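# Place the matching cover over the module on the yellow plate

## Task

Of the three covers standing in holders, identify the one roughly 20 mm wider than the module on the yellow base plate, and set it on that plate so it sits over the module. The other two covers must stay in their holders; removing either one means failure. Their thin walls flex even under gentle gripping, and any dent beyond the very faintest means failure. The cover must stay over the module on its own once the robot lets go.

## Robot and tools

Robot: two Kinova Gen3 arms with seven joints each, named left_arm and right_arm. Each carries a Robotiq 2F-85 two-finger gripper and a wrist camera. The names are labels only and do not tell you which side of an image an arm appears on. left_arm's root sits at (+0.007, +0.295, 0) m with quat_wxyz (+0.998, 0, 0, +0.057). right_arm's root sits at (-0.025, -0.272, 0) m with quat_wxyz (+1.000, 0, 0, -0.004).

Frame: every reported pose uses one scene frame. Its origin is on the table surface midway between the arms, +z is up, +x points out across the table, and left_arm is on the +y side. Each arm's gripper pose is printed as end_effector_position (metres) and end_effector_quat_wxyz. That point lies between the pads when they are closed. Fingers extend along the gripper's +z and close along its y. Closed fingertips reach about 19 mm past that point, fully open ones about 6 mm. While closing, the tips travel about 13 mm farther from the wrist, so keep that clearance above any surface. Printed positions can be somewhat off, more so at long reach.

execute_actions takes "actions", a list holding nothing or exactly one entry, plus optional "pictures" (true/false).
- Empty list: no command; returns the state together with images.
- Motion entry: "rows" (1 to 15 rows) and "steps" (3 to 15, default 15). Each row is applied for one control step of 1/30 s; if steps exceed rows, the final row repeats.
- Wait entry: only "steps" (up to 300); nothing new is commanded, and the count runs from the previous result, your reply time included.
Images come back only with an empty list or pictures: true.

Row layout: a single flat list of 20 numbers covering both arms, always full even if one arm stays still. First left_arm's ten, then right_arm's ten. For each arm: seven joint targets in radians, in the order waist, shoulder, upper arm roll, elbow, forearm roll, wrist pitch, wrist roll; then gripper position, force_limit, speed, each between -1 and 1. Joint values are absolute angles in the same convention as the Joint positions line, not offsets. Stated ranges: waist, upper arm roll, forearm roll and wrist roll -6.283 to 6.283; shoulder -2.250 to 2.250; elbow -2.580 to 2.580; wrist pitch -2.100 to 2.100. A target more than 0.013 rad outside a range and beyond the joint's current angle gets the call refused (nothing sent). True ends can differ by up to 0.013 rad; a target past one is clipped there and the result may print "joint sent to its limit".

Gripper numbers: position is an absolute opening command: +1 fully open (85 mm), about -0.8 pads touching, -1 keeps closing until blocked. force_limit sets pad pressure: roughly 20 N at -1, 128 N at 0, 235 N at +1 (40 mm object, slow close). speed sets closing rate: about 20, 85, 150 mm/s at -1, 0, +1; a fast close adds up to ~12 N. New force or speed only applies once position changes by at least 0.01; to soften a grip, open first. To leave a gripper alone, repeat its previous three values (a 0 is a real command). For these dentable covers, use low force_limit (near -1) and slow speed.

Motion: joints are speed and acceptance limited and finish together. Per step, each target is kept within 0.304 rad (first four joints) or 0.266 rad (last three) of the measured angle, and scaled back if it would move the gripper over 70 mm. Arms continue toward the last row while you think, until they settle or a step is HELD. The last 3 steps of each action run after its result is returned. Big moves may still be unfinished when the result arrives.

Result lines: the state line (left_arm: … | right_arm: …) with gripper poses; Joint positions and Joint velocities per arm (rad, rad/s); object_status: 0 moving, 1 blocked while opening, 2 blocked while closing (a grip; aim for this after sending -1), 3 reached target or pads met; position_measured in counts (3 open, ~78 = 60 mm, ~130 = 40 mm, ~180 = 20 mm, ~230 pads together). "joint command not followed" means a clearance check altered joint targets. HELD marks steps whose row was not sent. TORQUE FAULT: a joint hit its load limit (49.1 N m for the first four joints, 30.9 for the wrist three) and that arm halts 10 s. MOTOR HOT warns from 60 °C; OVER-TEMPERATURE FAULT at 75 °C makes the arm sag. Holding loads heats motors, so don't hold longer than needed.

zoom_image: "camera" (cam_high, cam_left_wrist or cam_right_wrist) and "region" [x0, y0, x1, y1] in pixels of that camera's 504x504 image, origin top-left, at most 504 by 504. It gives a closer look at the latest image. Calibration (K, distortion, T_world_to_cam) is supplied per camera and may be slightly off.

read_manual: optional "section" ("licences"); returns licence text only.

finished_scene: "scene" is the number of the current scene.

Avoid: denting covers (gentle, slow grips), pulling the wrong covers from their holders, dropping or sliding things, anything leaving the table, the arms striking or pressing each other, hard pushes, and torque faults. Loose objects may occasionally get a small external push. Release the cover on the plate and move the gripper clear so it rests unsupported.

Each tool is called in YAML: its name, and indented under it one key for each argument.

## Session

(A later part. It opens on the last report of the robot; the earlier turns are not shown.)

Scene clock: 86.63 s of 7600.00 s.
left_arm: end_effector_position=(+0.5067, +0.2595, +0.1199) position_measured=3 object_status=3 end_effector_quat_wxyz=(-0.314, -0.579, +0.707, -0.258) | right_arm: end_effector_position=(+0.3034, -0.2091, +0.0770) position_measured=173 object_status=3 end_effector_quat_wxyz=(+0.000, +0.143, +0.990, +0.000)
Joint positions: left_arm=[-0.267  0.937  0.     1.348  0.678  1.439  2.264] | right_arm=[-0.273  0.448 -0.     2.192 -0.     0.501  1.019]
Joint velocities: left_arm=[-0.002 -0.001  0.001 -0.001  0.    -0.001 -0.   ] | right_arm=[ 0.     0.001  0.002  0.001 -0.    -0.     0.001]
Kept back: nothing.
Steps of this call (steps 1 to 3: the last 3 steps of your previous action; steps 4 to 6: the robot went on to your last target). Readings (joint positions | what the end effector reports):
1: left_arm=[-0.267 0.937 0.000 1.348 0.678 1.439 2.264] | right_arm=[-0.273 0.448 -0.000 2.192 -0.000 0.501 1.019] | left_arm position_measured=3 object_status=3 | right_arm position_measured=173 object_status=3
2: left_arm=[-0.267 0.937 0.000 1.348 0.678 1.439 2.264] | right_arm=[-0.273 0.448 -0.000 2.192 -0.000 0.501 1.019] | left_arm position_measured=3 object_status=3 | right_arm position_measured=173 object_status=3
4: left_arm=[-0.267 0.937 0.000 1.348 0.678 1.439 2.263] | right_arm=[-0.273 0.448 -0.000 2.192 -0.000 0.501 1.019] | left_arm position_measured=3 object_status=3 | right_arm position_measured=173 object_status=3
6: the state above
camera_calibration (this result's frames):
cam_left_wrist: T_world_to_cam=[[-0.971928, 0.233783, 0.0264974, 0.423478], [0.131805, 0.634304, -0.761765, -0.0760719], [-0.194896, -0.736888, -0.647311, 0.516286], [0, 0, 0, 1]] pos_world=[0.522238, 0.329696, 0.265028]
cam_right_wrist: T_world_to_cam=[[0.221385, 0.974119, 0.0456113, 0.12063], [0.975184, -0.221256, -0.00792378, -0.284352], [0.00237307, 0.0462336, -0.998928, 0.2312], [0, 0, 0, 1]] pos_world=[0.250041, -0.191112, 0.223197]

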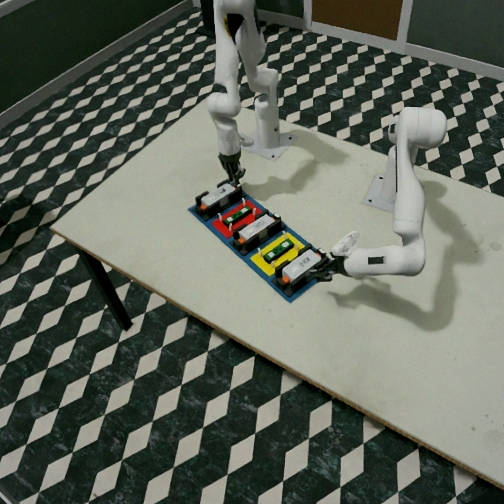

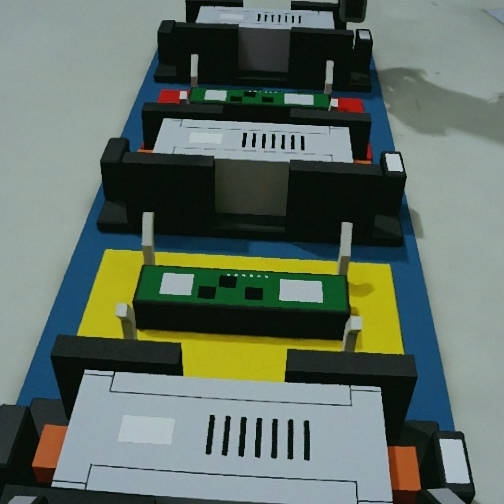

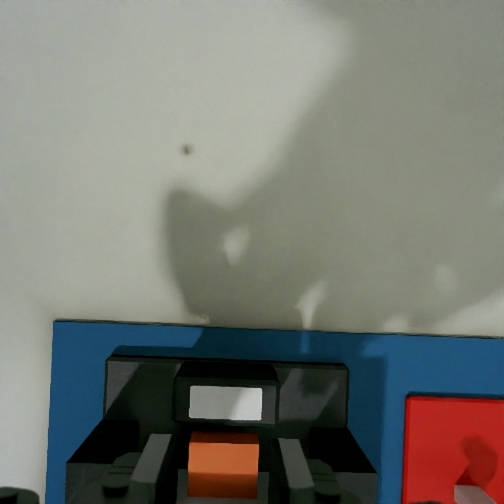

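execute_actions:
  actions:
    - {"rows": [[-0.2669,0.9368,0,1.3477,0.6779,1.4388,2.2635,1,-1,0,-0.272818,0.480279,0,2.203389,0,0.457925,1.019112,-0.3452,-0.93,0]], "steps": 15}

execute_actions:
  actions:
    - {"steps": 6}
  pictures: true

Scene clock: 87.43 s of 7600.00 s.
left_arm: end_effector_position=(+0.5067, +0.2595, +0.1199) position_measured=3 object_status=3 end_effector_quat_wxyz=(-0.314, -0.579, +0.707, -0.258) | right_arm: end_effector_position=(+0.3034, -0.2091, +0.0650) position_measured=173 object_status=3 end_effector_quat_wxyz=(+0.000, +0.143, +0.990, +0.000)
Joint positions: left_arm=[-0.267  0.937  0.     1.348  0.678  1.439  2.264] | right_arm=[-0.273  0.479 -0.     2.203  0.     0.458  1.019]
Joint velocities: left_arm=[-0.002 -0.    -0.     0.002 -0.     0.001  0.002] | right_arm=[-0.001  0.007  0.     0.001 -0.001 -0.005 -0.   ]
Steps of this call (steps 1 to 12: the robot went on to your last target; steps 13 to 24: the first 12 steps of this action). Readings (joint positions | what the end effector reports):
13: left_arm=[-0.267 0.937 0.000 1.348 0.678 1.439 2.263] | right_arm=[-0.273 0.450 0.000 2.192 -0.000 0.500 1.019] | left_arm position_measured=3 object_status=3 | right_arm position_measured=173 object_status=3
14: left_arm=[-0.267 0.937 0.000 1.348 0.678 1.439 2.263] | right_arm=[-0.273 0.457 0.000 2.194 -0.000 0.493 1.019] | left_arm position_measured=3 object_status=3 | right_arm position_measured=173 object_status=3
16: left_arm=[-0.267 0.937 0.000 1.348 0.678 1.439 2.263] | right_arm=[-0.273 0.471 -0.000 2.199 0.000 0.473 1.019] | left_arm position_measured=3 object_status=3 | right_arm position_measured=173 object_status=3
20: left_arm=[-0.267 0.937 0.000 1.348 0.678 1.439 2.263] | right_arm=[-0.273 0.478 -0.000 2.203 -0.000 0.460 1.019] | left_arm position_measured=3 object_status=3 | right_arm position_measured=173 object_status=3
24: the state above

Scene clock: 87.63 s of 7600.00 s.
left_arm: end_effector_position=(+0.5067, +0.2595, +0.1199) position_measured=3 object_status=3 end_effector_quat_wxyz=(-0.314, -0.579, +0.707, -0.258) | right_arm: end_effector_position=(+0.3033, -0.2092, +0.0647) position_measured=173 object_status=3 end_effector_quat_wxyz=(+0.000, +0.143, +0.990, +0.000)
Joint positions: left_arm=[-0.267  0.937  0.     1.348  0.678  1.439  2.263] | right_arm=[-0.273  0.48  -0.     2.203 -0.     0.458  1.019]
Joint velocities: left_arm=[-0.001  0.001 -0.    -0.001  0.    -0.001  0.003] | right_arm=[-0.001  0.001 -0.     0.     0.001 -0.    -0.   ]
Kept back: nothing.
Steps of this call (steps 1 to 3: the last 3 steps of your previous action; steps 4 to 6: the robot went on to your last target). Readings (joint positions | what the end effector reports):
1: left_arm=[-0.267 0.937 0.000 1.348 0.678 1.439 2.263] | right_arm=[-0.273 0.480 -0.000 2.203 0.000 0.458 1.019] | left_arm position_measured=3 object_status=3 | right_arm position_measured=173 object_status=3
2: left_arm=[-0.267 0.937 0.000 1.348 0.678 1.439 2.263] | right_arm=[-0.273 0.480 -0.000 2.203 0.000 0.458 1.019] | left_arm position_measured=3 object_status=3 | right_arm position_measured=173 object_status=3
4: left_arm=[-0.267 0.937 0.000 1.348 0.678 1.439 2.263] | right_arm=[-0.273 0.480 -0.000 2.203 -0.000 0.458 1.019] | left_arm position_measured=3 object_status=3 | right_arm position_measured=173 object_status=3
6: the state above
camera_calibration (this result's frames):
cam_left_wrist: T_world_to_cam=[[-0.971927, 0.233784, 0.0264971, 0.423478], [0.131805, 0.634303, -0.761765, -0.0760719], [-0.194896, -0.736888, -0.647311, 0.516286], [0, 0, 0, 1]] pos_world=[0.522238, 0.329696, 0.265028]
cam_right_wrist: T_world_to_cam=[[0.221378, 0.97412, 0.0456308, 0.121236], [0.975185, -0.22125, -0.00788673, -0.284356], [0.0024132, 0.0462444, -0.998927, 0.21897], [0, 0, 0, 1]] pos_world=[0.249933, -0.191139, 0.21096]

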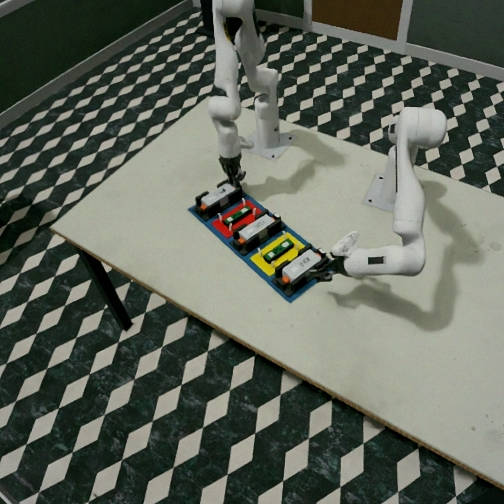

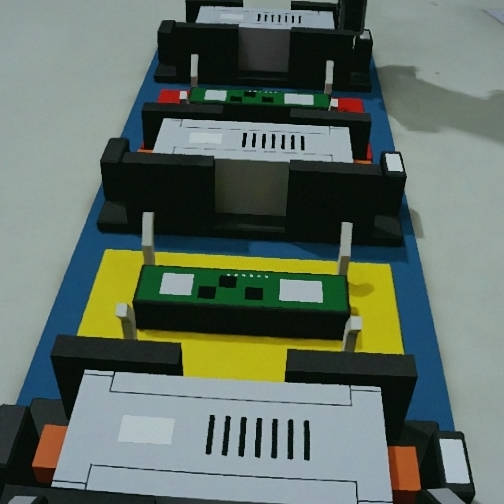

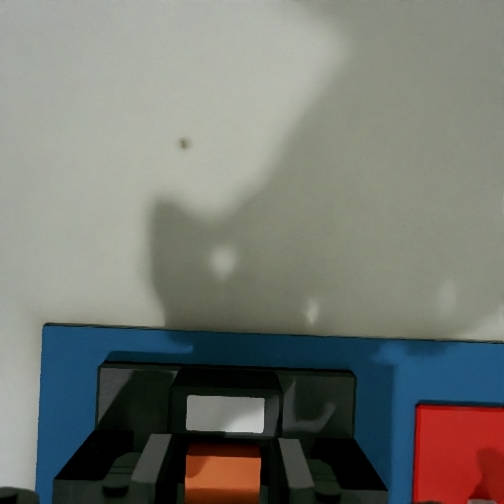

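execute_actions:
  actions:
    - {"rows": [[-0.2669,0.9368,0,1.3477,0.6779,1.4388,2.2635,1,-1,0,-0.271246,0.481439,0,2.200606,0,0.459548,1.020684,-0.3452,-0.93,0],[-0.2669,0.9368,0,1.3477,0.6779,1.4388,2.2635,1,-1,0,-0.270460,0.482019,0,2.199215,0,0.460360,1.021470,-0.3452,-0.93,0],[-0.2669,0.9368,0,1.3477,0.6779,1.4388,2.2635,1,-1,0,-0.269674,0.482599,0,2.197823,0,0.461171,1.022256,-0.3452,-0.93,0],[-0.2669,0.9368,0,1.3477,0.6779,1.4388,2.2635,1,-1,0,-0.268888,0.483179,0,2.196432,0,0.461983,1.023042,-0.3452,-0.93,0],[-0.2669,0.9368,0,1.3477,0.6779,1.4388,2.2635,1,-1,0,-0.268101,0.483758,0,2.195040,0,0.462795,1.023829,-0.3452,-0.93,0],[-0.2669,0.9368,0,1.3477,0.6779,1.4388,2.2635,1,-1,0,-0.267315,0.484338,0,2.193649,0,0.463606,1.024615,-0.3452,-0.93,0],[-0.2669,0.9368,0,1.3477,0.6779,1.4388,2.2635,1,-1,0,-0.266529,0.484918,0,2.192257,0,0.464418,1.025401,-0.3452,-0.93,0],[-0.2669,0.9368,0,1.3477,0.6779,1.4388,2.2635,1,-1,0,-0.265743,0.485498,0,2.190866,0,0.465229,1.026187,-0.3452,-0.93,0],[-0.2669,0.9368,0,1.3477,0.6779,1.4388,2.2635,1,-1,0,-0.264957,0.486078,0,2.189474,0,0.466041,1.026973,-0.3452,-0.93,0]], "steps": 15}

execute_actions:
  actions:
    - {"steps": 8}
  pictures: true

Scene clock: 88.60 s of 7600.00 s.
left_arm: end_effector_position=(+0.5067, +0.2595, +0.1199) position_measured=3 object_status=3 end_effector_quat_wxyz=(-0.314, -0.579, +0.707, -0.258) | right_arm: end_effector_position=(+0.3067, -0.2104, +0.0645) position_measured=173 object_status=3 end_effector_quat_wxyz=(-0.001, +0.143, +0.990, -0.000)
Joint positions: left_arm=[-0.267  0.937  0.     1.348  0.678  1.439  2.264] | right_arm=[-0.266  0.486 -0.001  2.191 -0.     0.466  1.026]
Joint velocities: left_arm=[-0.001  0.002  0.    -0.     0.    -0.     0.   ] | right_arm=[ 0.005  0.005 -0.002 -0.009  0.     0.01   0.008]
Steps of this call (steps 1 to 15: the robot went on to your last target; steps 16 to 17: nothing new was sent; steps 18 to 29: the first 12 steps of this action). Readings (joint positions | what the end effector reports):
18: left_arm=[-0.267 0.937 0.000 1.348 0.678 1.439 2.263] | right_arm=[-0.273 0.481 -0.000 2.203 -0.000 0.458 1.019] | left_arm position_measured=3 object_status=3 | right_arm position_measured=173 object_status=3
19: left_arm=[-0.267 0.937 0.000 1.348 0.678 1.439 2.264] | right_arm=[-0.272 0.481 -0.000 2.202 -0.000 0.459 1.020] | left_arm position_measured=3 object_status=3 | right_arm position_measured=173 object_status=3
21: left_arm=[-0.267 0.937 0.000 1.348 0.678 1.439 2.263] | right_arm=[-0.271 0.482 -0.000 2.200 -0.000 0.460 1.021] | left_arm position_measured=3 object_status=3 | right_arm position_measured=173 object_status=3
25: left_arm=[-0.267 0.937 0.000 1.348 0.678 1.439 2.264] | right_arm=[-0.268 0.484 -0.000 2.195 -0.000 0.463 1.024] | left_arm position_measured=3 object_status=3 | right_arm position_measured=173 object_status=3
29: the state above

Scene clock: 88.87 s of 7600.00 s.
left_arm: end_effector_position=(+0.5067, +0.2595, +0.1199) position_measured=3 object_status=3 end_effector_quat_wxyz=(-0.314, -0.579, +0.707, -0.258) | right_arm: end_effector_position=(+0.3067, -0.2104, +0.0644) position_measured=173 object_status=3 end_effector_quat_wxyz=(-0.001, +0.142, +0.990, -0.000)
Joint positions: left_arm=[-0.267  0.937  0.     1.348  0.678  1.439  2.263] | right_arm=[-0.266  0.486 -0.001  2.191 -0.     0.467  1.027]
Joint velocities: left_arm=[-0.002  0.001 -0.    -0.001 -0.     0.    -0.001] | right_arm=[ 0.     0.001 -0.001 -0.001  0.001  0.    -0.   ]
Kept back: nothing.
Steps of this call (steps 1 to 3: the last 3 steps of your previous action; steps 4 to 8: the robot went on to your last target). Readings (joint positions | what the end effector reports):
1: left_arm=[-0.267 0.937 0.000 1.348 0.678 1.439 2.264] | right_arm=[-0.266 0.486 -0.001 2.191 -0.000 0.467 1.027] | left_arm position_measured=3 object_status=3 | right_arm position_measured=173 object_status=3
2: left_arm=[-0.267 0.937 0.000 1.348 0.678 1.439 2.263] | right_arm=[-0.266 0.486 -0.001 2.191 -0.000 0.467 1.027] | left_arm position_measured=3 object_status=3 | right_arm position_measured=173 object_status=3
4: left_arm=[-0.267 0.937 0.000 1.348 0.678 1.439 2.264] | right_arm=[-0.266 0.486 -0.001 2.191 -0.000 0.467 1.027] | left_arm position_measured=3 object_status=3 | right_arm position_measured=173 object_status=3
8: the state above
camera_calibration (this result's frames):
cam_left_wrist: T_world_to_cam=[[-0.971928, 0.233784, 0.0264971, 0.423478], [0.131805, 0.634304, -0.761765, -0.076072], [-0.194895, -0.736888, -0.647311, 0.516286], [0, 0, 0, 1]] pos_world=[0.522238, 0.329696, 0.265028]
cam_right_wrist: T_world_to_cam=[[0.220735, 0.97431, 0.0446813, 0.122036], [0.975334, -0.220474, -0.0107547, -0.287691], [-0.000627383, 0.0459531, -0.998943, 0.219569], [0, 0, 0, 1]] pos_world=[0.253795, -0.192419, 0.21079]

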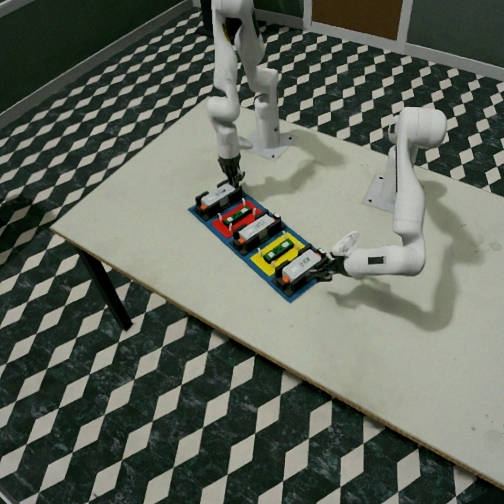

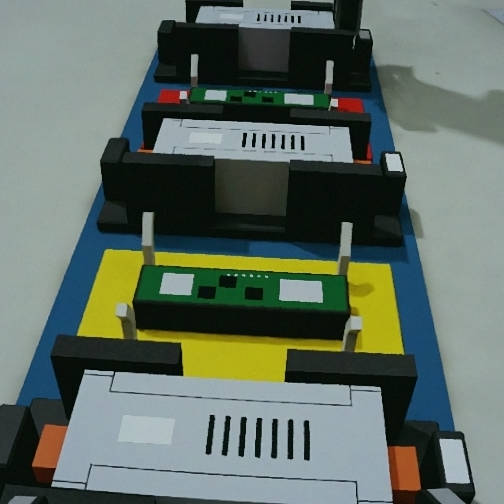

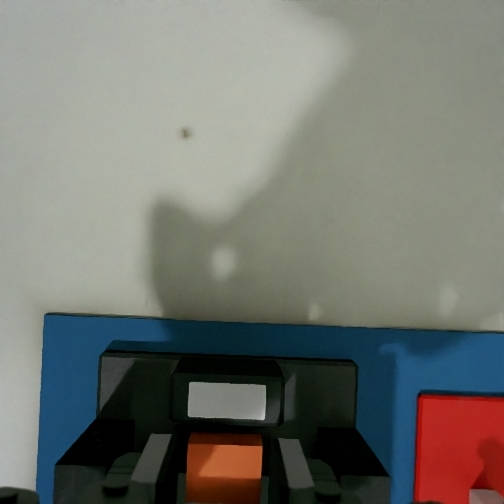

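zoom_image:
  camera: "cam_right_wrist"
  region: [130, 370, 330, 504]

Region (130, 370, 330, 504) of cam_right_wrist's 504x504 image, scaled by 2.520; it fills the top 338 rows of this view, and the rest is white.

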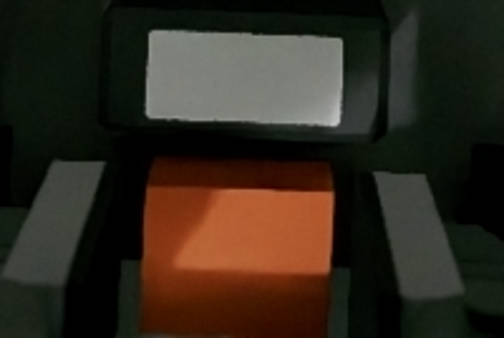

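execute_actions:
  actions:
    - {"rows": [[-0.2669,0.9368,0,1.3477,0.6779,1.4388,2.2635,1,-1,0,-0.268573,0.483418,0,2.195865,0,0.462310,1.023357,-0.3452,-0.93,0],[-0.2669,0.9368,0,1.3477,0.6779,1.4388,2.2635,1,-1,0,-0.268573,0.483418,0,2.195865,0,0.462310,1.023357,-0.3452,-0.93,0],[-0.2669,0.9368,0,1.3477,0.6779,1.4388,2.2635,1,-1,0,-0.268573,0.483418,0,2.195865,0,0.462310,1.023357,-0.3452,-0.93,0],[-0.2669,0.9368,0,1.3477,0.6779,1.4388,2.2635,1,-1,0,-0.268573,0.483418,0,2.195865,0,0.462310,1.023357,-0.3452,-0.93,0],[-0.2669,0.9368,0,1.3477,0.6779,1.4388,2.2635,1,-1,0,-0.268573,0.486045,0,2.196710,0,0.458838,1.023357,-0.3452,-0.93,0],[-0.2669,0.9368,0,1.3477,0.6779,1.4388,2.2635,1,-1,0,-0.268573,0.488678,0,2.197547,0,0.455368,1.023357,-0.3452,-0.93,0],[-0.2669,0.9368,0,1.3477,0.6779,1.4388,2.2635,1,-1,0,-0.268573,0.491317,0,2.198374,0,0.451902,1.023357,-0.3452,-0.93,0],[-0.2669,0.9368,0,1.3477,0.6779,1.4388,2.2635,1,-1,0,-0.268573,0.493962,0,2.199193,0,0.448438,1.023357,-0.3452,-0.93,0],[-0.2669,0.9368,0,1.3477,0.6779,1.4388,2.2635,1,-1,0,-0.268573,0.496612,0,2.200003,0,0.444978,1.023357,-0.3452,-0.93,0],[-0.2669,0.9368,0,1.3477,0.6779,1.4388,2.2635,1,-1,0,-0.268573,0.499268,0,2.200804,0,0.441521,1.023357,-0.3452,-0.93,0],[-0.2669,0.9368,0,1.3477,0.6779,1.4388,2.2635,1,-1,0,-0.268573,0.501930,0,2.201596,0,0.438067,1.023357,-0.3452,-0.93,0],[-0.2669,0.9368,0,1.3477,0.6779,1.4388,2.2635,1,-1,0,-0.268573,0.504597,0,2.202379,0,0.434617,1.023357,-0.3452,-0.93,0],[-0.2669,0.9368,0,1.3477,0.6779,1.4388,2.2635,1,-1,0,-0.268573,0.507270,0,2.203153,0,0.431170,1.023357,-0.3452,-0.93,0],[-0.2669,0.9368,0,1.3477,0.6779,1.4388,2.2635,1,-1,0,-0.268573,0.509949,0,2.203919,0,0.427725,1.023357,-0.3452,-0.93,0]], "steps": 15}

execute_actions:
  actions:
    - {"steps": 12}
  pictures: true

Scene clock: 90.20 s of 7600.00 s.
left_arm: end_effector_position=(+0.5067, +0.2595, +0.1199) position_measured=3 object_status=3 end_effector_quat_wxyz=(-0.314, -0.579, +0.707, -0.258) | right_arm: end_effector_position=(+0.3058, -0.2100, +0.0593) position_measured=173 object_status=3 end_effector_quat_wxyz=(-0.000, +0.143, +0.990, -0.000)
Joint positions: left_arm=[-0.267  0.937  0.     1.348  0.678  1.439  2.263] | right_arm=[-0.268  0.498 -0.     2.2   -0.     0.444  1.023]
Joint velocities: left_arm=[-0.001 -0.002 -0.    -0.001 -0.     0.001  0.002] | right_arm=[-0.     0.073 -0.001  0.023  0.001 -0.099 -0.001]
Steps of this call (steps 1 to 15: the robot went on to your last target; steps 16 to 28: nothing new was sent; steps 29 to 40: the first 12 steps of this action). Readings (joint positions | what the end effector reports):
29: left_arm=[-0.267 0.937 0.000 1.348 0.678 1.439 2.264] | right_arm=[-0.266 0.486 -0.001 2.191 -0.000 0.467 1.027] | left_arm position_measured=3 object_status=3 | right_arm position_measured=173 object_status=3
30: left_arm=[-0.267 0.937 0.000 1.348 0.678 1.439 2.264] | right_arm=[-0.267 0.485 -0.000 2.193 -0.000 0.465 1.026] | left_arm position_measured=3 object_status=3 | right_arm position_measured=173 object_status=3
32: left_arm=[-0.267 0.937 0.000 1.348 0.678 1.439 2.263] | right_arm=[-0.268 0.484 -0.000 2.195 -0.000 0.463 1.024] | left_arm position_measured=3 object_status=3 | right_arm position_measured=173 object_status=3
36: left_arm=[-0.267 0.937 0.000 1.348 0.678 1.439 2.264] | right_arm=[-0.268 0.489 -0.000 2.197 -0.000 0.456 1.024] | left_arm position_measured=3 object_status=3 | right_arm position_measured=173 object_status=3
40: the state above

Scene clock: 90.60 s of 7600.00 s.
left_arm: end_effector_position=(+0.5067, +0.2595, +0.1199) position_measured=3 object_status=3 end_effector_quat_wxyz=(-0.314, -0.579, +0.707, -0.258) | right_arm: end_effector_position=(+0.3065, -0.2099, +0.0550) position_measured=173 object_status=3 end_effector_quat_wxyz=(+0.001, +0.143, +0.990, +0.000)
Joint positions: left_arm=[-0.267  0.937  0.     1.348  0.678  1.439  2.263] | right_arm=[-0.268  0.509  0.     2.203  0.     0.427  1.023]
Joint velocities: left_arm=[-0.     0.001  0.     0.     0.     0.     0.001] | right_arm=[ 0.001  0.002 -0.001  0.001  0.    -0.002 -0.002]
Kept back: nothing.
Steps of this call (steps 1 to 3: the last 3 steps of your previous action; steps 4 to 12: the robot went on to your last target). Readings (joint positions | what the end effector reports):
1: left_arm=[-0.267 0.937 0.000 1.348 0.678 1.439 2.263] | right_arm=[-0.269 0.500 -0.000 2.201 -0.000 0.441 1.023] | left_arm position_measured=3 object_status=3 | right_arm position_measured=173 object_status=3
2: left_arm=[-0.267 0.937 0.000 1.348 0.678 1.439 2.264] | right_arm=[-0.269 0.503 -0.000 2.202 -0.000 0.437 1.023] | left_arm position_measured=3 object_status=3 | right_arm position_measured=173 object_status=3
4: left_arm=[-0.267 0.937 0.000 1.348 0.678 1.439 2.263] | right_arm=[-0.268 0.506 0.000 2.202 0.000 0.431 1.023] | left_arm position_measured=3 object_status=3 | right_arm position_measured=173 object_status=3
8: left_arm=[-0.267 0.937 0.000 1.348 0.678 1.439 2.264] | right_arm=[-0.268 0.509 0.000 2.203 0.000 0.428 1.023] | left_arm position_measured=3 object_status=3 | right_arm position_measured=173 object_status=3
12: the state above
camera_calibration (this result's frames):
cam_left_wrist: T_world_to_cam=[[-0.971927, 0.233784, 0.0264973, 0.423478], [0.131805, 0.634304, -0.761765, -0.0760719], [-0.194896, -0.736888, -0.647311, 0.516287], [0, 0, 0, 1]] pos_world=[0.522238, 0.329696, 0.265028]
cam_right_wrist: T_world_to_cam=[[0.221286, 0.974114, 0.0461932, 0.121678], [0.975201, -0.221223, -0.00653339, -0.287762], [0.00385474, 0.0464934, -0.998911, 0.208872], [0, 0, 0, 1]] pos_world=[0.252895, -0.191899, 0.201144]

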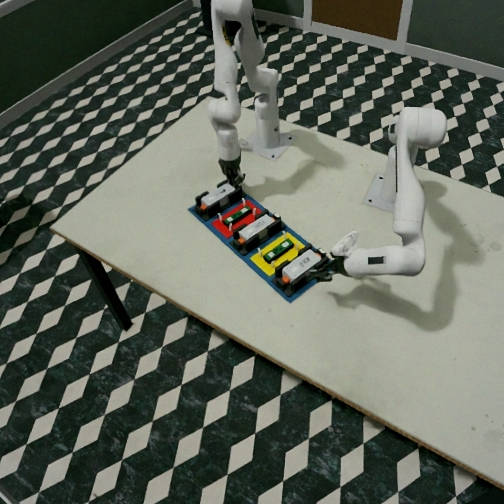

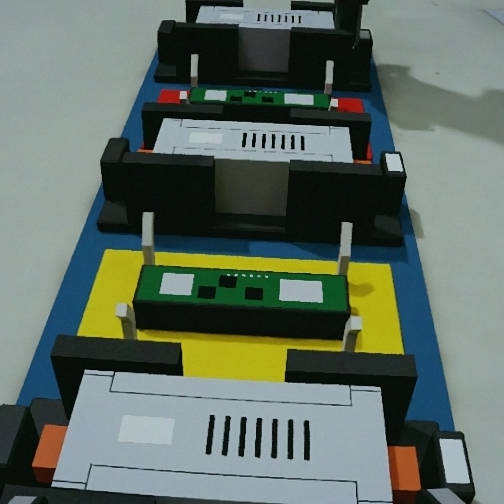

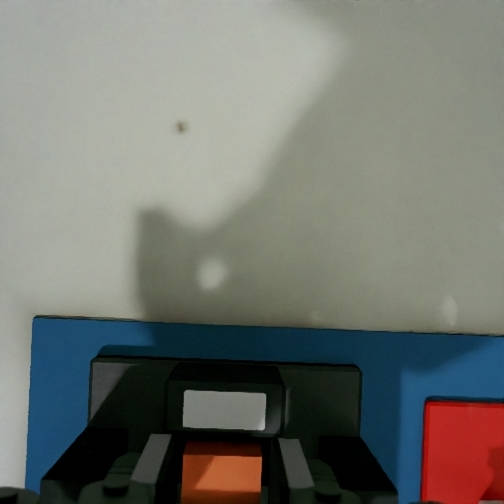

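execute_actions:
  actions:
    - {"rows": [[-0.2669,0.9368,0,1.3477,0.6779,1.4388,2.2635,1,-1,0,-0.266215,0.511584,0,2.199702,0,0.430307,1.025715,-0.3452,-0.93,0],[-0.2669,0.9368,0,1.3477,0.6779,1.4388,2.2635,1,-1,0,-0.266215,0.511584,0,2.199702,0,0.430307,1.025715,-0.3452,-0.93,0],[-0.2669,0.9368,0,1.3477,0.6779,1.4388,2.2635,1,-1,0,-0.266215,0.511584,0,2.199702,0,0.430307,1.025715,-0.3452,-0.93,0],[-0.2669,0.9368,0,1.3477,0.6779,1.4388,2.2635,1,-1,0,-0.266215,0.511584,0,2.199702,0,0.430307,1.025715,-0.3452,-0.93,0],[-0.2669,0.9368,0,1.3477,0.6779,1.4388,2.2635,1,-1,0,-0.266215,0.514257,0,2.200457,0,0.426879,1.025715,-0.3452,-0.93,0],[-0.2669,0.9368,0,1.3477,0.6779,1.4388,2.2635,1,-1,0,-0.266215,0.516936,0,2.201203,0,0.423454,1.025715,-0.3452,-0.93,0],[-0.2669,0.9368,0,1.3477,0.6779,1.4388,2.2635,1,-1,0,-0.266215,0.519620,0,2.201940,0,0.420033,1.025715,-0.3452,-0.93,0],[-0.2669,0.9368,0,1.3477,0.6779,1.4388,2.2635,1,-1,0,-0.266215,0.522310,0,2.202668,0,0.416615,1.025715,-0.3452,-0.93,0],[-0.2669,0.9368,0,1.3477,0.6779,1.4388,2.2635,1,-1,0,-0.266215,0.525006,0,2.203387,0,0.413200,1.025715,-0.3452,-0.93,0],[-0.2669,0.9368,0,1.3477,0.6779,1.4388,2.2635,1,-1,0,-0.266215,0.527707,0,2.204097,0,0.409789,1.025715,-0.3452,-0.93,0],[-0.2669,0.9368,0,1.3477,0.6779,1.4388,2.2635,1,-1,0,-0.266215,0.530414,0,2.204799,0,0.406380,1.025715,-0.3452,-0.93,0],[-0.2669,0.9368,0,1.3477,0.6779,1.4388,2.2635,1,-1,0,-0.266215,0.533127,0,2.205491,0,0.402975,1.025715,-0.3452,-0.93,0],[-0.2669,0.9368,0,1.3477,0.6779,1.4388,2.2635,1,-1,0,-0.266215,0.535846,0,2.206175,0,0.399572,1.025715,-0.3452,-0.93,0],[-0.2669,0.9368,0,1.3477,0.6779,1.4388,2.2635,1,-1,0,-0.266215,0.538570,0,2.206850,0,0.396174,1.025715,-0.3452,-0.93,0]], "steps": 15}

execute_actions:
  actions:
    - {"steps": 12}
  pictures: true

Scene clock: 91.93 s of 7600.00 s.
left_arm: end_effector_position=(+0.5067, +0.2595, +0.1199) position_measured=3 object_status=3 end_effector_quat_wxyz=(-0.314, -0.579, +0.707, -0.258) | right_arm: end_effector_position=(+0.3065, -0.2103, +0.0492) position_measured=173 object_status=3 end_effector_quat_wxyz=(-0.001, +0.143, +0.990, -0.000)
Joint positions: left_arm=[-0.267  0.937  0.     1.348  0.678  1.439  2.263] | right_arm=[-0.267  0.526 -0.     2.204 -0.     0.413  1.026]
Joint velocities: left_arm=[ 0.     0.    -0.001  0.     0.     0.001  0.002] | right_arm=[ 0.001  0.076 -0.001  0.021  0.001 -0.097 -0.   ]
Steps of this call (steps 1 to 28: the robot went on to your last target; steps 29 to 40: the first 12 steps of this action). Readings (joint positions | what the end effector reports):
29: left_arm=[-0.267 0.937 0.000 1.348 0.678 1.439 2.264] | right_arm=[-0.268 0.510 0.000 2.203 0.000 0.428 1.024] | left_arm position_measured=3 object_status=3 | right_arm position_measured=173 object_status=3
30: left_arm=[-0.267 0.937 0.000 1.348 0.678 1.439 2.263] | right_arm=[-0.267 0.511 -0.000 2.202 -0.000 0.429 1.024] | left_arm position_measured=3 object_status=3 | right_arm position_measured=173 object_status=3
32: left_arm=[-0.267 0.937 0.000 1.348 0.678 1.439 2.264] | right_arm=[-0.267 0.511 -0.000 2.201 -0.000 0.430 1.025] | left_arm position_measured=3 object_status=3 | right_arm position_measured=173 object_status=3
36: left_arm=[-0.267 0.937 0.000 1.348 0.678 1.439 2.264] | right_arm=[-0.267 0.517 -0.000 2.202 -0.000 0.425 1.026] | left_arm position_measured=3 object_status=3 | right_arm position_measured=173 object_status=3
40: the state above

Scene clock: 92.33 s of 7600.00 s.
left_arm: end_effector_position=(+0.5067, +0.2595, +0.1199) position_measured=3 object_status=3 end_effector_quat_wxyz=(-0.314, -0.579, +0.707, -0.258) | right_arm: end_effector_position=(+0.3065, -0.2103, +0.0447) position_measured=173 object_status=3 end_effector_quat_wxyz=(-0.001, +0.143, +0.990, -0.000)
Joint positions: left_arm=[-0.267  0.937  0.     1.348  0.678  1.439  2.264] | right_arm=[-0.267  0.538 -0.     2.208 -0.     0.397  1.026]
Joint velocities: left_arm=[-0.001  0.001  0.    -0.    -0.     0.     0.001] | right_arm=[ 0.     0.001  0.    -0.     0.001 -0.001  0.001]
Kept back: nothing.
Steps of this call (steps 1 to 3: the last 3 steps of your previous action; steps 4 to 12: the robot went on to your last target). Readings (joint positions | what the end effector reports):
1: left_arm=[-0.267 0.937 0.000 1.348 0.678 1.439 2.263] | right_arm=[-0.267 0.529 -0.000 2.205 -0.000 0.410 1.026] | left_arm position_measured=3 object_status=3 | right_arm position_measured=173 object_status=3
2: left_arm=[-0.267 0.937 0.000 1.348 0.678 1.439 2.263] | right_arm=[-0.267 0.531 -0.000 2.206 -0.000 0.406 1.026] | left_arm position_measured=3 object_status=3 | right_arm position_measured=173 object_status=3
4: left_arm=[-0.267 0.937 0.000 1.348 0.678 1.439 2.263] | right_arm=[-0.267 0.535 -0.000 2.207 -0.000 0.401 1.026] | left_arm position_measured=3 object_status=3 | right_arm position_measured=173 object_status=3
8: left_arm=[-0.267 0.937 0.000 1.348 0.678 1.439 2.263] | right_arm=[-0.267 0.538 -0.000 2.208 -0.000 0.398 1.026] | left_arm position_measured=3 object_status=3 | right_arm position_measured=173 object_status=3
12: the state above
camera_calibration (this result's frames):
cam_left_wrist: T_world_to_cam=[[-0.971928, 0.233784, 0.0264973, 0.423478], [0.131805, 0.634304, -0.761765, -0.0760719], [-0.194896, -0.736888, -0.647311, 0.516286], [0, 0, 0, 1]] pos_world=[0.522238, 0.329696, 0.265028]
cam_right_wrist: T_world_to_cam=[[0.220882, 0.974259, 0.0450619, 0.122759], [0.9753, -0.220679, -0.00949966, -0.287746], [0.000689089, 0.0460472, -0.998939, 0.199435], [0, 0, 0, 1]] pos_world=[0.253386, -0.192282, 0.190958]

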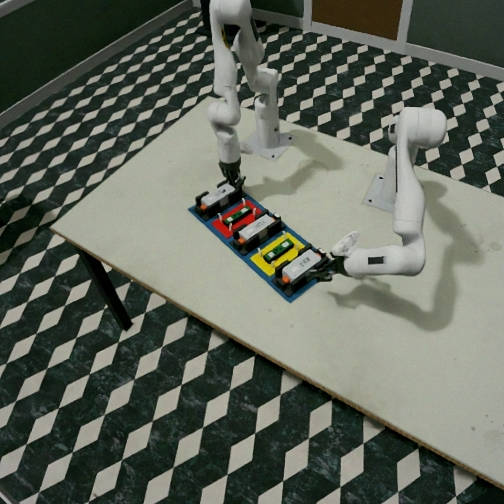

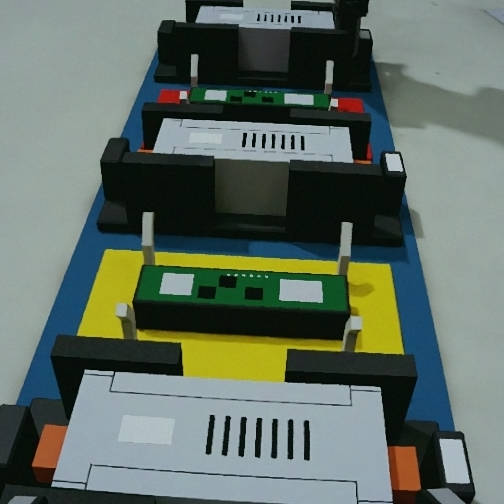

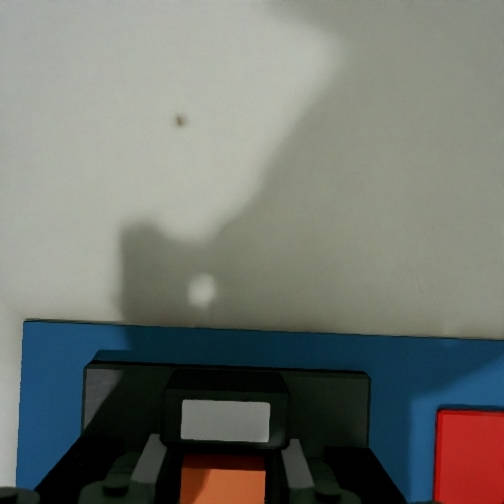

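execute_actions:
  actions:
    - {"rows": [[-0.2669,0.9368,0,1.3477,0.6779,1.4388,2.2635,1,-1,0,-0.266215,0.542665,0,2.207846,0,0.391082,1.025715,-0.3452,-0.93,0],[-0.2669,0.9368,0,1.3477,0.6779,1.4388,2.2635,1,-1,0,-0.266215,0.542665,0,2.207846,0,0.391082,1.025715,-0.3452,-0.93,0],[-0.2669,0.9368,0,1.3477,0.6779,1.4388,2.2635,1,-1,0,-0.266215,0.542665,0,2.207846,0,0.391082,1.025715,-0.3452,-0.93,0],[-0.2669,0.9368,0,1.3477,0.6779,1.4388,2.2635,1,-1,0,-0.266215,0.542665,0,2.207846,0,0.391082,1.025715,-0.3452,-0.93,0],[-0.2669,0.9368,0,1.3477,0.6779,1.4388,2.2635,1,-1,0,-0.266215,0.542665,0,2.207846,0,0.391082,1.025715,-0.3452,-0.93,0],[-0.2669,0.9368,0,1.3477,0.6779,1.4388,2.2635,1,-1,0,-0.266215,0.542665,0,2.207846,0,0.391082,1.025715,-1,-0.8,-1]], "steps": 15}

execute_actions:
  actions:
    - {"steps": 9}

Scene clock: 93.17 s of 7600.00 s.
left_arm: end_effector_position=(+0.5067, +0.2595, +0.1199) position_measured=3 object_status=3 end_effector_quat_wxyz=(-0.314, -0.579, +0.707, -0.258) | right_arm: end_effector_position=(+0.3065, -0.2103, +0.0431) position_measured=181 object_status=0 end_effector_quat_wxyz=(-0.001, +0.143, +0.990, -0.000)
Joint positions: left_arm=[-0.267  0.937  0.     1.348  0.678  1.439  2.264] | right_arm=[-0.267  0.543 -0.     2.209 -0.     0.392  1.026]
Joint velocities: left_arm=[-0.002  0.    -0.     0.    -0.     0.     0.   ] | right_arm=[ 0.002 -0.002 -0.001  0.    -0.001  0.002 -0.   ]
Steps of this call (steps 1 to 13: the robot went on to your last target; steps 14 to 25: the first 12 steps of this action). Readings (joint positions | what the end effector reports):
14: left_arm=[-0.267 0.937 0.000 1.348 0.678 1.439 2.264] | right_arm=[-0.267 0.539 -0.000 2.208 -0.000 0.396 1.026] | left_arm position_measured=3 object_status=3 | right_arm position_measured=173 object_status=3
15: left_arm=[-0.267 0.937 0.000 1.348 0.678 1.439 2.264] | right_arm=[-0.267 0.541 -0.000 2.208 -0.000 0.395 1.026] | left_arm position_measured=3 object_status=3 | right_arm position_measured=173 object_status=3
17: left_arm=[-0.267 0.937 0.000 1.348 0.678 1.439 2.264] | right_arm=[-0.267 0.542 -0.000 2.208 -0.000 0.393 1.026] | left_arm position_measured=3 object_status=3 | right_arm position_measured=173 object_status=3
21: left_arm=[-0.267 0.937 0.000 1.348 0.678 1.439 2.263] | right_arm=[-0.267 0.542 -0.000 2.209 -0.000 0.392 1.026] | left_arm position_measured=3 object_status=3 | right_arm position_measured=174 object_status=0
25: the state above

Scene clock: 93.47 s of 7600.00 s.
left_arm: end_effector_position=(+0.5067, +0.2595, +0.1199) position_measured=3 object_status=3 end_effector_quat_wxyz=(-0.314, -0.579, +0.707, -0.258) | right_arm: end_effector_position=(+0.3065, -0.2103, +0.0432) position_measured=185 object_status=2 end_effector_quat_wxyz=(-0.001, +0.143, +0.990, -0.000)
Joint positions: left_arm=[-0.267  0.937  0.     1.348  0.678  1.439  2.264] | right_arm=[-0.267  0.542 -0.     2.209 -0.     0.392  1.026]
Joint velocities: left_arm=[ 0.001 -0.001  0.001  0.001 -0.    -0.002  0.001] | right_arm=[-0.001 -0.     0.     0.003  0.001  0.    -0.   ]
Kept back: nothing.
Steps of this call (steps 1 to 3: the last 3 steps of your previous action; steps 4 to 9: the robot went on to your last target). Readings (joint positions | what the end effector reports):
1: left_arm=[-0.267 0.937 0.000 1.348 0.678 1.439 2.264] | right_arm=[-0.267 0.543 -0.000 2.209 -0.000 0.392 1.026] | left_arm position_measured=3 object_status=3 | right_arm position_measured=182 object_status=0
2: left_arm=[-0.267 0.937 0.000 1.348 0.678 1.439 2.263] | right_arm=[-0.267 0.543 -0.000 2.209 -0.000 0.392 1.026] | left_arm position_measured=3 object_status=3 | right_arm position_measured=183 object_status=0
4: left_arm=[-0.267 0.937 0.000 1.348 0.678 1.439 2.264] | right_arm=[-0.267 0.542 -0.000 2.209 -0.000 0.392 1.026] | left_arm position_measured=3 object_status=3 | right_arm position_measured=185 object_status=0
8: left_arm=[-0.267 0.937 0.000 1.348 0.678 1.439 2.263] | right_arm=[-0.267 0.542 -0.000 2.209 -0.000 0.392 1.026] | left_arm position_measured=3 object_status=3 | right_arm position_measured=185 object_status=0
9: the state above

execute_actions:
  actions: []

zoom_image:
  camera: "cam_right_wrist"
  region: [130, 400, 330, 504]

Scene clock: 93.63 s of 7600.00 s.
left_arm: end_effector_position=(+0.5067, +0.2595, +0.1199) position_measured=3 object_status=3 end_effector_quat_wxyz=(-0.314, -0.579, +0.707, -0.258) | right_arm: end_effector_position=(+0.3065, -0.2103, +0.0432) position_measured=185 object_status=2 end_effector_quat_wxyz=(-0.001, +0.143, +0.990, -0.000)
Joint positions: left_arm=[-0.267  0.937  0.     1.348  0.678  1.439  2.263] | right_arm=[-0.267  0.542 -0.     2.209 -0.     0.392  1.026]
Joint velocities: left_arm=[-0.    -0.001  0.001 -0.002  0.    -0.001  0.001] | right_arm=[-0.001 -0.    -0.002  0.001  0.001  0.001  0.   ]
Kept back: nothing.
Steps of this call (steps 1 to 5: the robot went on to your last target). Readings (joint positions | what the end effector reports):
1: left_arm=[-0.267 0.937 0.000 1.348 0.678 1.439 2.263] | right_arm=[-0.267 0.542 -0.000 2.209 -0.000 0.392 1.026] | left_arm position_measured=3 object_status=3 | right_arm position_measured=185 object_status=2
2: left_arm=[-0.267 0.937 0.000 1.348 0.678 1.439 2.263] | right_arm=[-0.267 0.542 -0.000 2.209 -0.000 0.392 1.026] | left_arm position_measured=3 object_status=3 | right_arm position_measured=185 object_status=2
4: left_arm=[-0.267 0.937 0.000 1.348 0.678 1.439 2.264] | right_arm=[-0.267 0.542 -0.000 2.209 -0.000 0.392 1.026] | left_arm position_measured=3 object_status=3 | right_arm position_measured=185 object_status=2
5: the state above
camera_calibration (this result's frames):
cam_left_wrist: T_world_to_cam=[[-0.971927, 0.233784, 0.0264973, 0.423478], [0.131805, 0.634304, -0.761765, -0.076072], [-0.194896, -0.736888, -0.647311, 0.516286], [0, 0, 0, 1]] pos_world=[0.522238, 0.329696, 0.265028]
cam_right_wrist: T_world_to_cam=[[0.220852, 0.974264, 0.0450919, 0.122817], [0.975307, -0.22065, -0.00946017, -0.287765], [0.000732823, 0.0460677, -0.998938, 0.197948], [0, 0, 0, 1]] pos_world=[0.253389, -0.192271, 0.189478]

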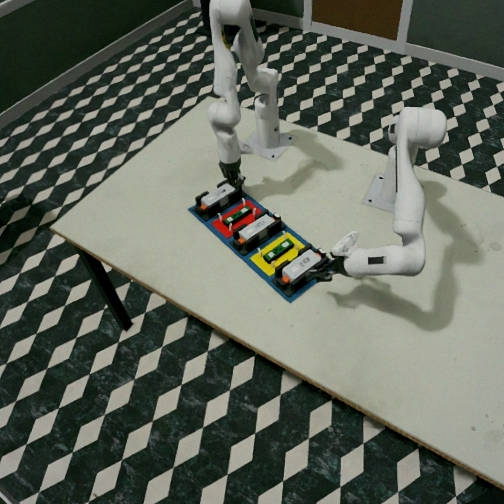

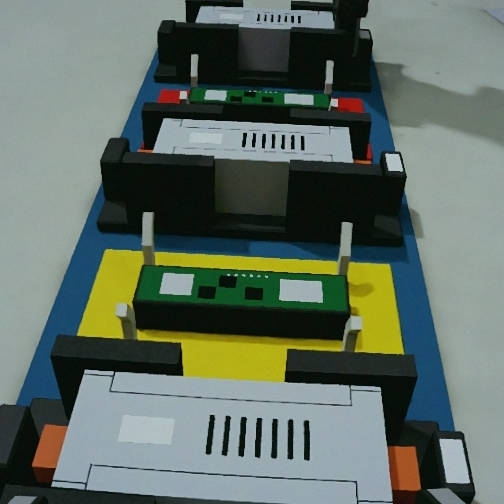

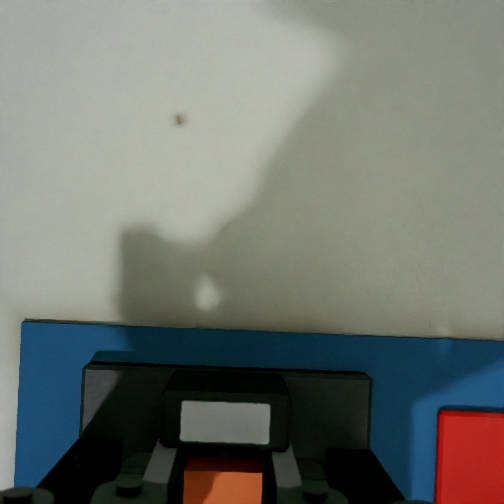

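Region (130, 400, 330, 504) of cam_right_wrist's 504x504 image, scaled by 2.520; it fills the top 262 rows of this view, and the rest is white.

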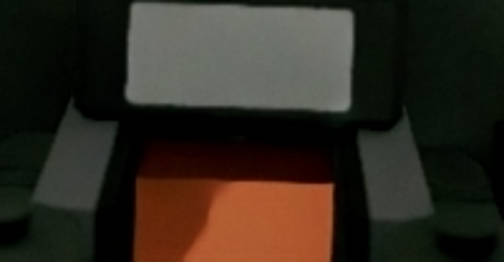

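execute_actions:
  actions:
    - {"rows": [[-0.2669,0.9368,0,1.3477,0.6779,1.4388,2.2635,1,-1,0,-0.266215,0.541665,0,2.207492,0,0.391300,1.025715,-1,-0.8,-1],[-0.2669,0.9368,0,1.3477,0.6779,1.4388,2.2635,1,-1,0,-0.266215,0.540665,0,2.207137,0,0.391500,1.025715,-1,-0.8,-1],[-0.2669,0.9368,0,1.3477,0.6779,1.4388,2.2635,1,-1,0,-0.266215,0.539665,0,2.206783,0,0.391700,1.025715,-1,-0.8,-1],[-0.2669,0.9368,0,1.3477,0.6779,1.4388,2.2635,1,-1,0,-0.266215,0.538665,0,2.206428,0,0.391900,1.025715,-1,-0.8,-1],[-0.2669,0.9368,0,1.3477,0.6779,1.4388,2.2635,1,-1,0,-0.266215,0.537665,0,2.206074,0,0.392100,1.025715,-1,-0.8,-1],[-0.2669,0.9368,0,1.3477,0.6779,1.4388,2.2635,1,-1,0,-0.266215,0.536665,0,2.205719,0,0.392300,1.025715,-1,-0.8,-1],[-0.2669,0.9368,0,1.3477,0.6779,1.4388,2.2635,1,-1,0,-0.266215,0.535665,0,2.205365,0,0.392500,1.025715,-1,-0.8,-1],[-0.2669,0.9368,0,1.3477,0.6779,1.4388,2.2635,1,-1,0,-0.266215,0.534665,0,2.205010,0,0.392700,1.025715,-1,-0.8,-1]], "steps": 15}
  pictures: true

Scene clock: 94.63 s of 7600.00 s.
left_arm: end_effector_position=(+0.5067, +0.2595, +0.1199) position_measured=3 object_status=3 end_effector_quat_wxyz=(-0.314, -0.579, +0.707, -0.258) | right_arm: end_effector_position=(+0.3067, -0.2102, +0.0436) position_measured=185 object_status=2 end_effector_quat_wxyz=(-0.001, +0.143, +0.990, -0.000)
Joint positions: left_arm=[-0.267  0.937  0.     1.348  0.678  1.439  2.264] | right_arm=[-0.266  0.541 -0.     2.208 -0.     0.393  1.026]
Joint velocities: left_arm=[-0.001  0.001 -0.     0.001  0.    -0.001 -0.001] | right_arm=[ 0.001  0.001  0.    -0.     0.001  0.002  0.001]
Steps of this call (steps 1 to 15: the robot went on to your last target; steps 16 to 18: nothing new was sent; steps 19 to 30: the first 12 steps of this action). Readings (joint positions | what the end effector reports):
19: left_arm=[-0.267 0.937 0.000 1.348 0.678 1.439 2.264] | right_arm=[-0.267 0.542 -0.000 2.209 -0.000 0.392 1.026] | left_arm position_measured=3 object_status=3 | right_arm position_measured=185 object_status=2
20: left_arm=[-0.267 0.937 0.000 1.348 0.678 1.439 2.263] | right_arm=[-0.267 0.542 -0.000 2.209 -0.000 0.392 1.026] | left_arm position_measured=3 object_status=3 | right_arm position_measured=185 object_status=2
22: left_arm=[-0.267 0.937 0.000 1.348 0.678 1.439 2.263] | right_arm=[-0.267 0.542 -0.000 2.209 -0.000 0.392 1.026] | left_arm position_measured=3 object_status=3 | right_arm position_measured=185 object_status=2
26: left_arm=[-0.267 0.937 0.000 1.348 0.678 1.439 2.263] | right_arm=[-0.267 0.541 -0.000 2.209 -0.000 0.393 1.026] | left_arm position_measured=3 object_status=3 | right_arm position_measured=185 object_status=2
30: the state above
camera_calibration (this result's frames):
cam_left_wrist: T_world_to_cam=[[-0.971928, 0.233784, 0.0264971, 0.423478], [0.131805, 0.634304, -0.761765, -0.0760719], [-0.194896, -0.736888, -0.647311, 0.516286], [0, 0, 0, 1]] pos_world=[0.522238, 0.329696, 0.265028]
cam_right_wrist: T_world_to_cam=[[0.220824, 0.974261, 0.0453113, 0.122718], [0.975313, -0.220641, -0.00907628, -0.28793], [0.00115484, 0.0461969, -0.998932, 0.198289], [0, 0, 0, 1]] pos_world=[0.253494, -0.192248, 0.189903]

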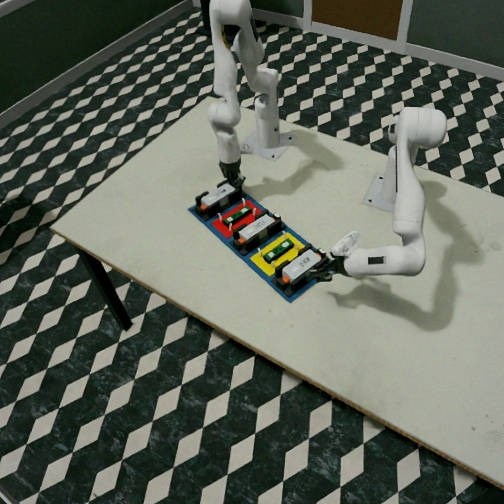

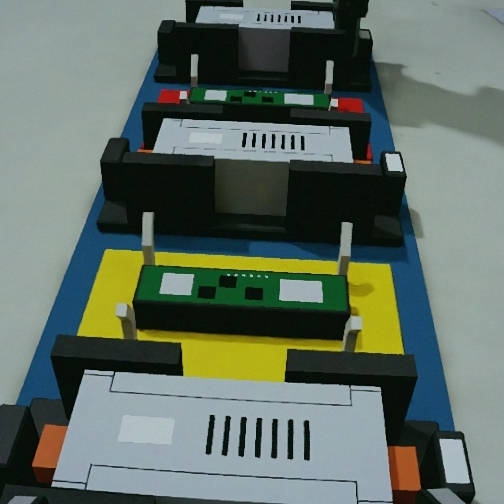

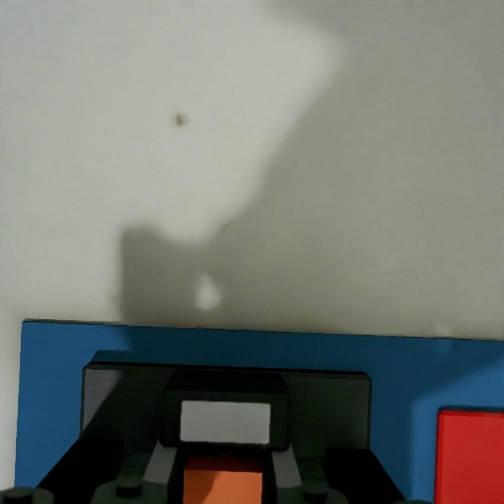

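execute_actions:
  actions:
    - {"rows": [[-0.2669,0.9368,0,1.3477,0.6779,1.4388,2.2635,1,-1,0,-0.266215,0.533665,0,2.204656,0,0.392900,1.025715,-1,-0.8,-1],[-0.2669,0.9368,0,1.3477,0.6779,1.4388,2.2635,1,-1,0,-0.266215,0.532665,0,2.204301,0,0.393100,1.025715,-1,-0.8,-1],[-0.2669,0.9368,0,1.3477,0.6779,1.4388,2.2635,1,-1,0,-0.266215,0.531665,0,2.203947,0,0.393300,1.025715,-1,-0.8,-1],[-0.2669,0.9368,0,1.3477,0.6779,1.4388,2.2635,1,-1,0,-0.266215,0.530665,0,2.203592,0,0.393500,1.025715,-1,-0.8,-1],[-0.2669,0.9368,0,1.3477,0.6779,1.4388,2.2635,1,-1,0,-0.266215,0.529665,0,2.203238,0,0.393700,1.025715,-1,-0.8,-1]], "steps": 12}
  pictures: true

Scene clock: 95.17 s of 7600.00 s.
left_arm: end_effector_position=(+0.5067, +0.2595, +0.1199) position_measured=3 object_status=3 end_effector_quat_wxyz=(-0.314, -0.579, +0.707, -0.258) | right_arm: end_effector_position=(+0.3068, -0.2102, +0.0439) position_measured=185 object_status=2 end_effector_quat_wxyz=(-0.000, +0.143, +0.990, -0.000)
Joint positions: left_arm=[-0.267  0.937  0.     1.348  0.678  1.439  2.263] | right_arm=[-0.266  0.541 -0.     2.208 -0.     0.394  1.026]
Joint velocities: left_arm=[ 0.001 -0.    -0.001 -0.003  0.    -0.001  0.001] | right_arm=[ 0.001  0.002 -0.001 -0.002 -0.     0.001 -0.   ]
Steps of this call (steps 1 to 3: the last 3 steps of your previous action; steps 4 to 7: the robot went on to your last target; steps 8 to 16: the first 9 steps of this action). Readings (joint positions | what the end effector reports):
8: left_arm=[-0.267 0.937 0.000 1.348 0.678 1.439 2.263] | right_arm=[-0.266 0.541 -0.000 2.208 -0.000 0.393 1.026] | left_arm position_measured=3 object_status=3 | right_arm position_measured=185 object_status=2
9: left_arm=[-0.267 0.937 0.000 1.348 0.678 1.439 2.263] | right_arm=[-0.266 0.541 -0.000 2.208 -0.000 0.393 1.026] | left_arm position_measured=3 object_status=3 | right_arm position_measured=185 object_status=2
11: left_arm=[-0.267 0.937 0.000 1.348 0.678 1.439 2.264] | right_arm=[-0.266 0.541 -0.000 2.208 -0.000 0.394 1.026] | left_arm position_measured=3 object_status=3 | right_arm position_measured=185 object_status=2
15: left_arm=[-0.267 0.937 0.000 1.348 0.678 1.439 2.263] | right_arm=[-0.266 0.541 -0.000 2.208 -0.000 0.394 1.026] | left_arm position_measured=3 object_status=3 | right_arm position_measured=185 object_status=2
16: the state above
camera_calibration (this result's frames):
cam_left_wrist: T_world_to_cam=[[-0.971928, 0.233784, 0.0264972, 0.423478], [0.131805, 0.634304, -0.761765, -0.0760719], [-0.194895, -0.736888, -0.647311, 0.516286], [0, 0, 0, 1]] pos_world=[0.522238, 0.329696, 0.265028]
cam_right_wrist: T_world_to_cam=[[0.220802, 0.97426, 0.0454254, 0.122656], [0.975318, -0.220628, -0.0088779, -0.288033], [0.00137274, 0.0462645, -0.998928, 0.198515], [0, 0, 0, 1]] pos_world=[0.253569, -0.192231, 0.190174]

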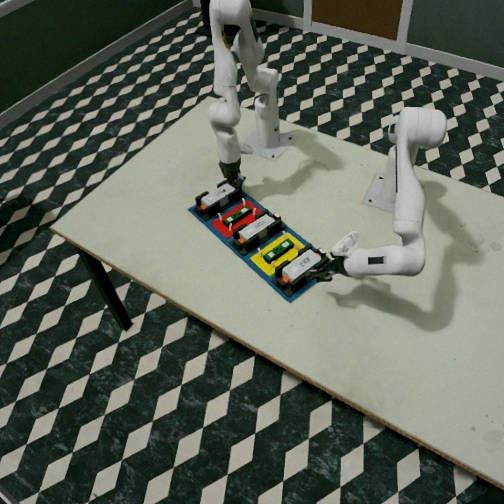

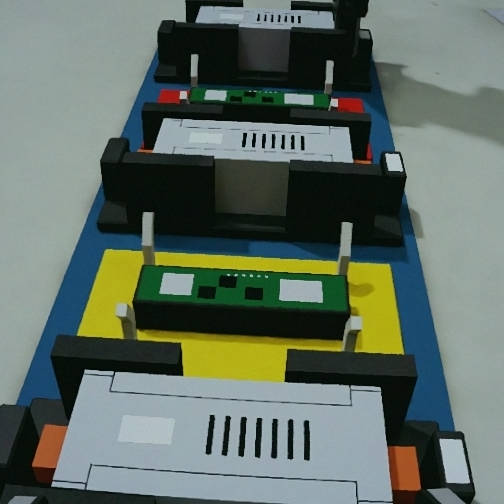

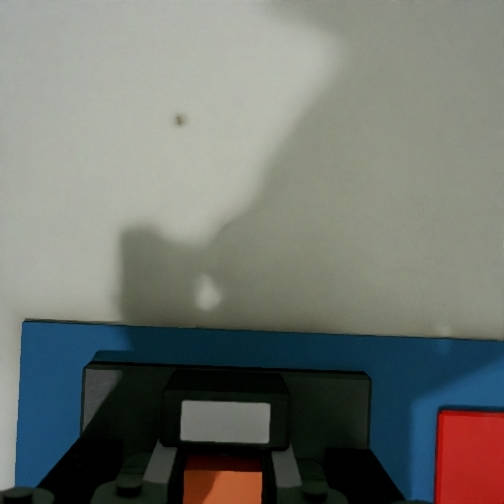

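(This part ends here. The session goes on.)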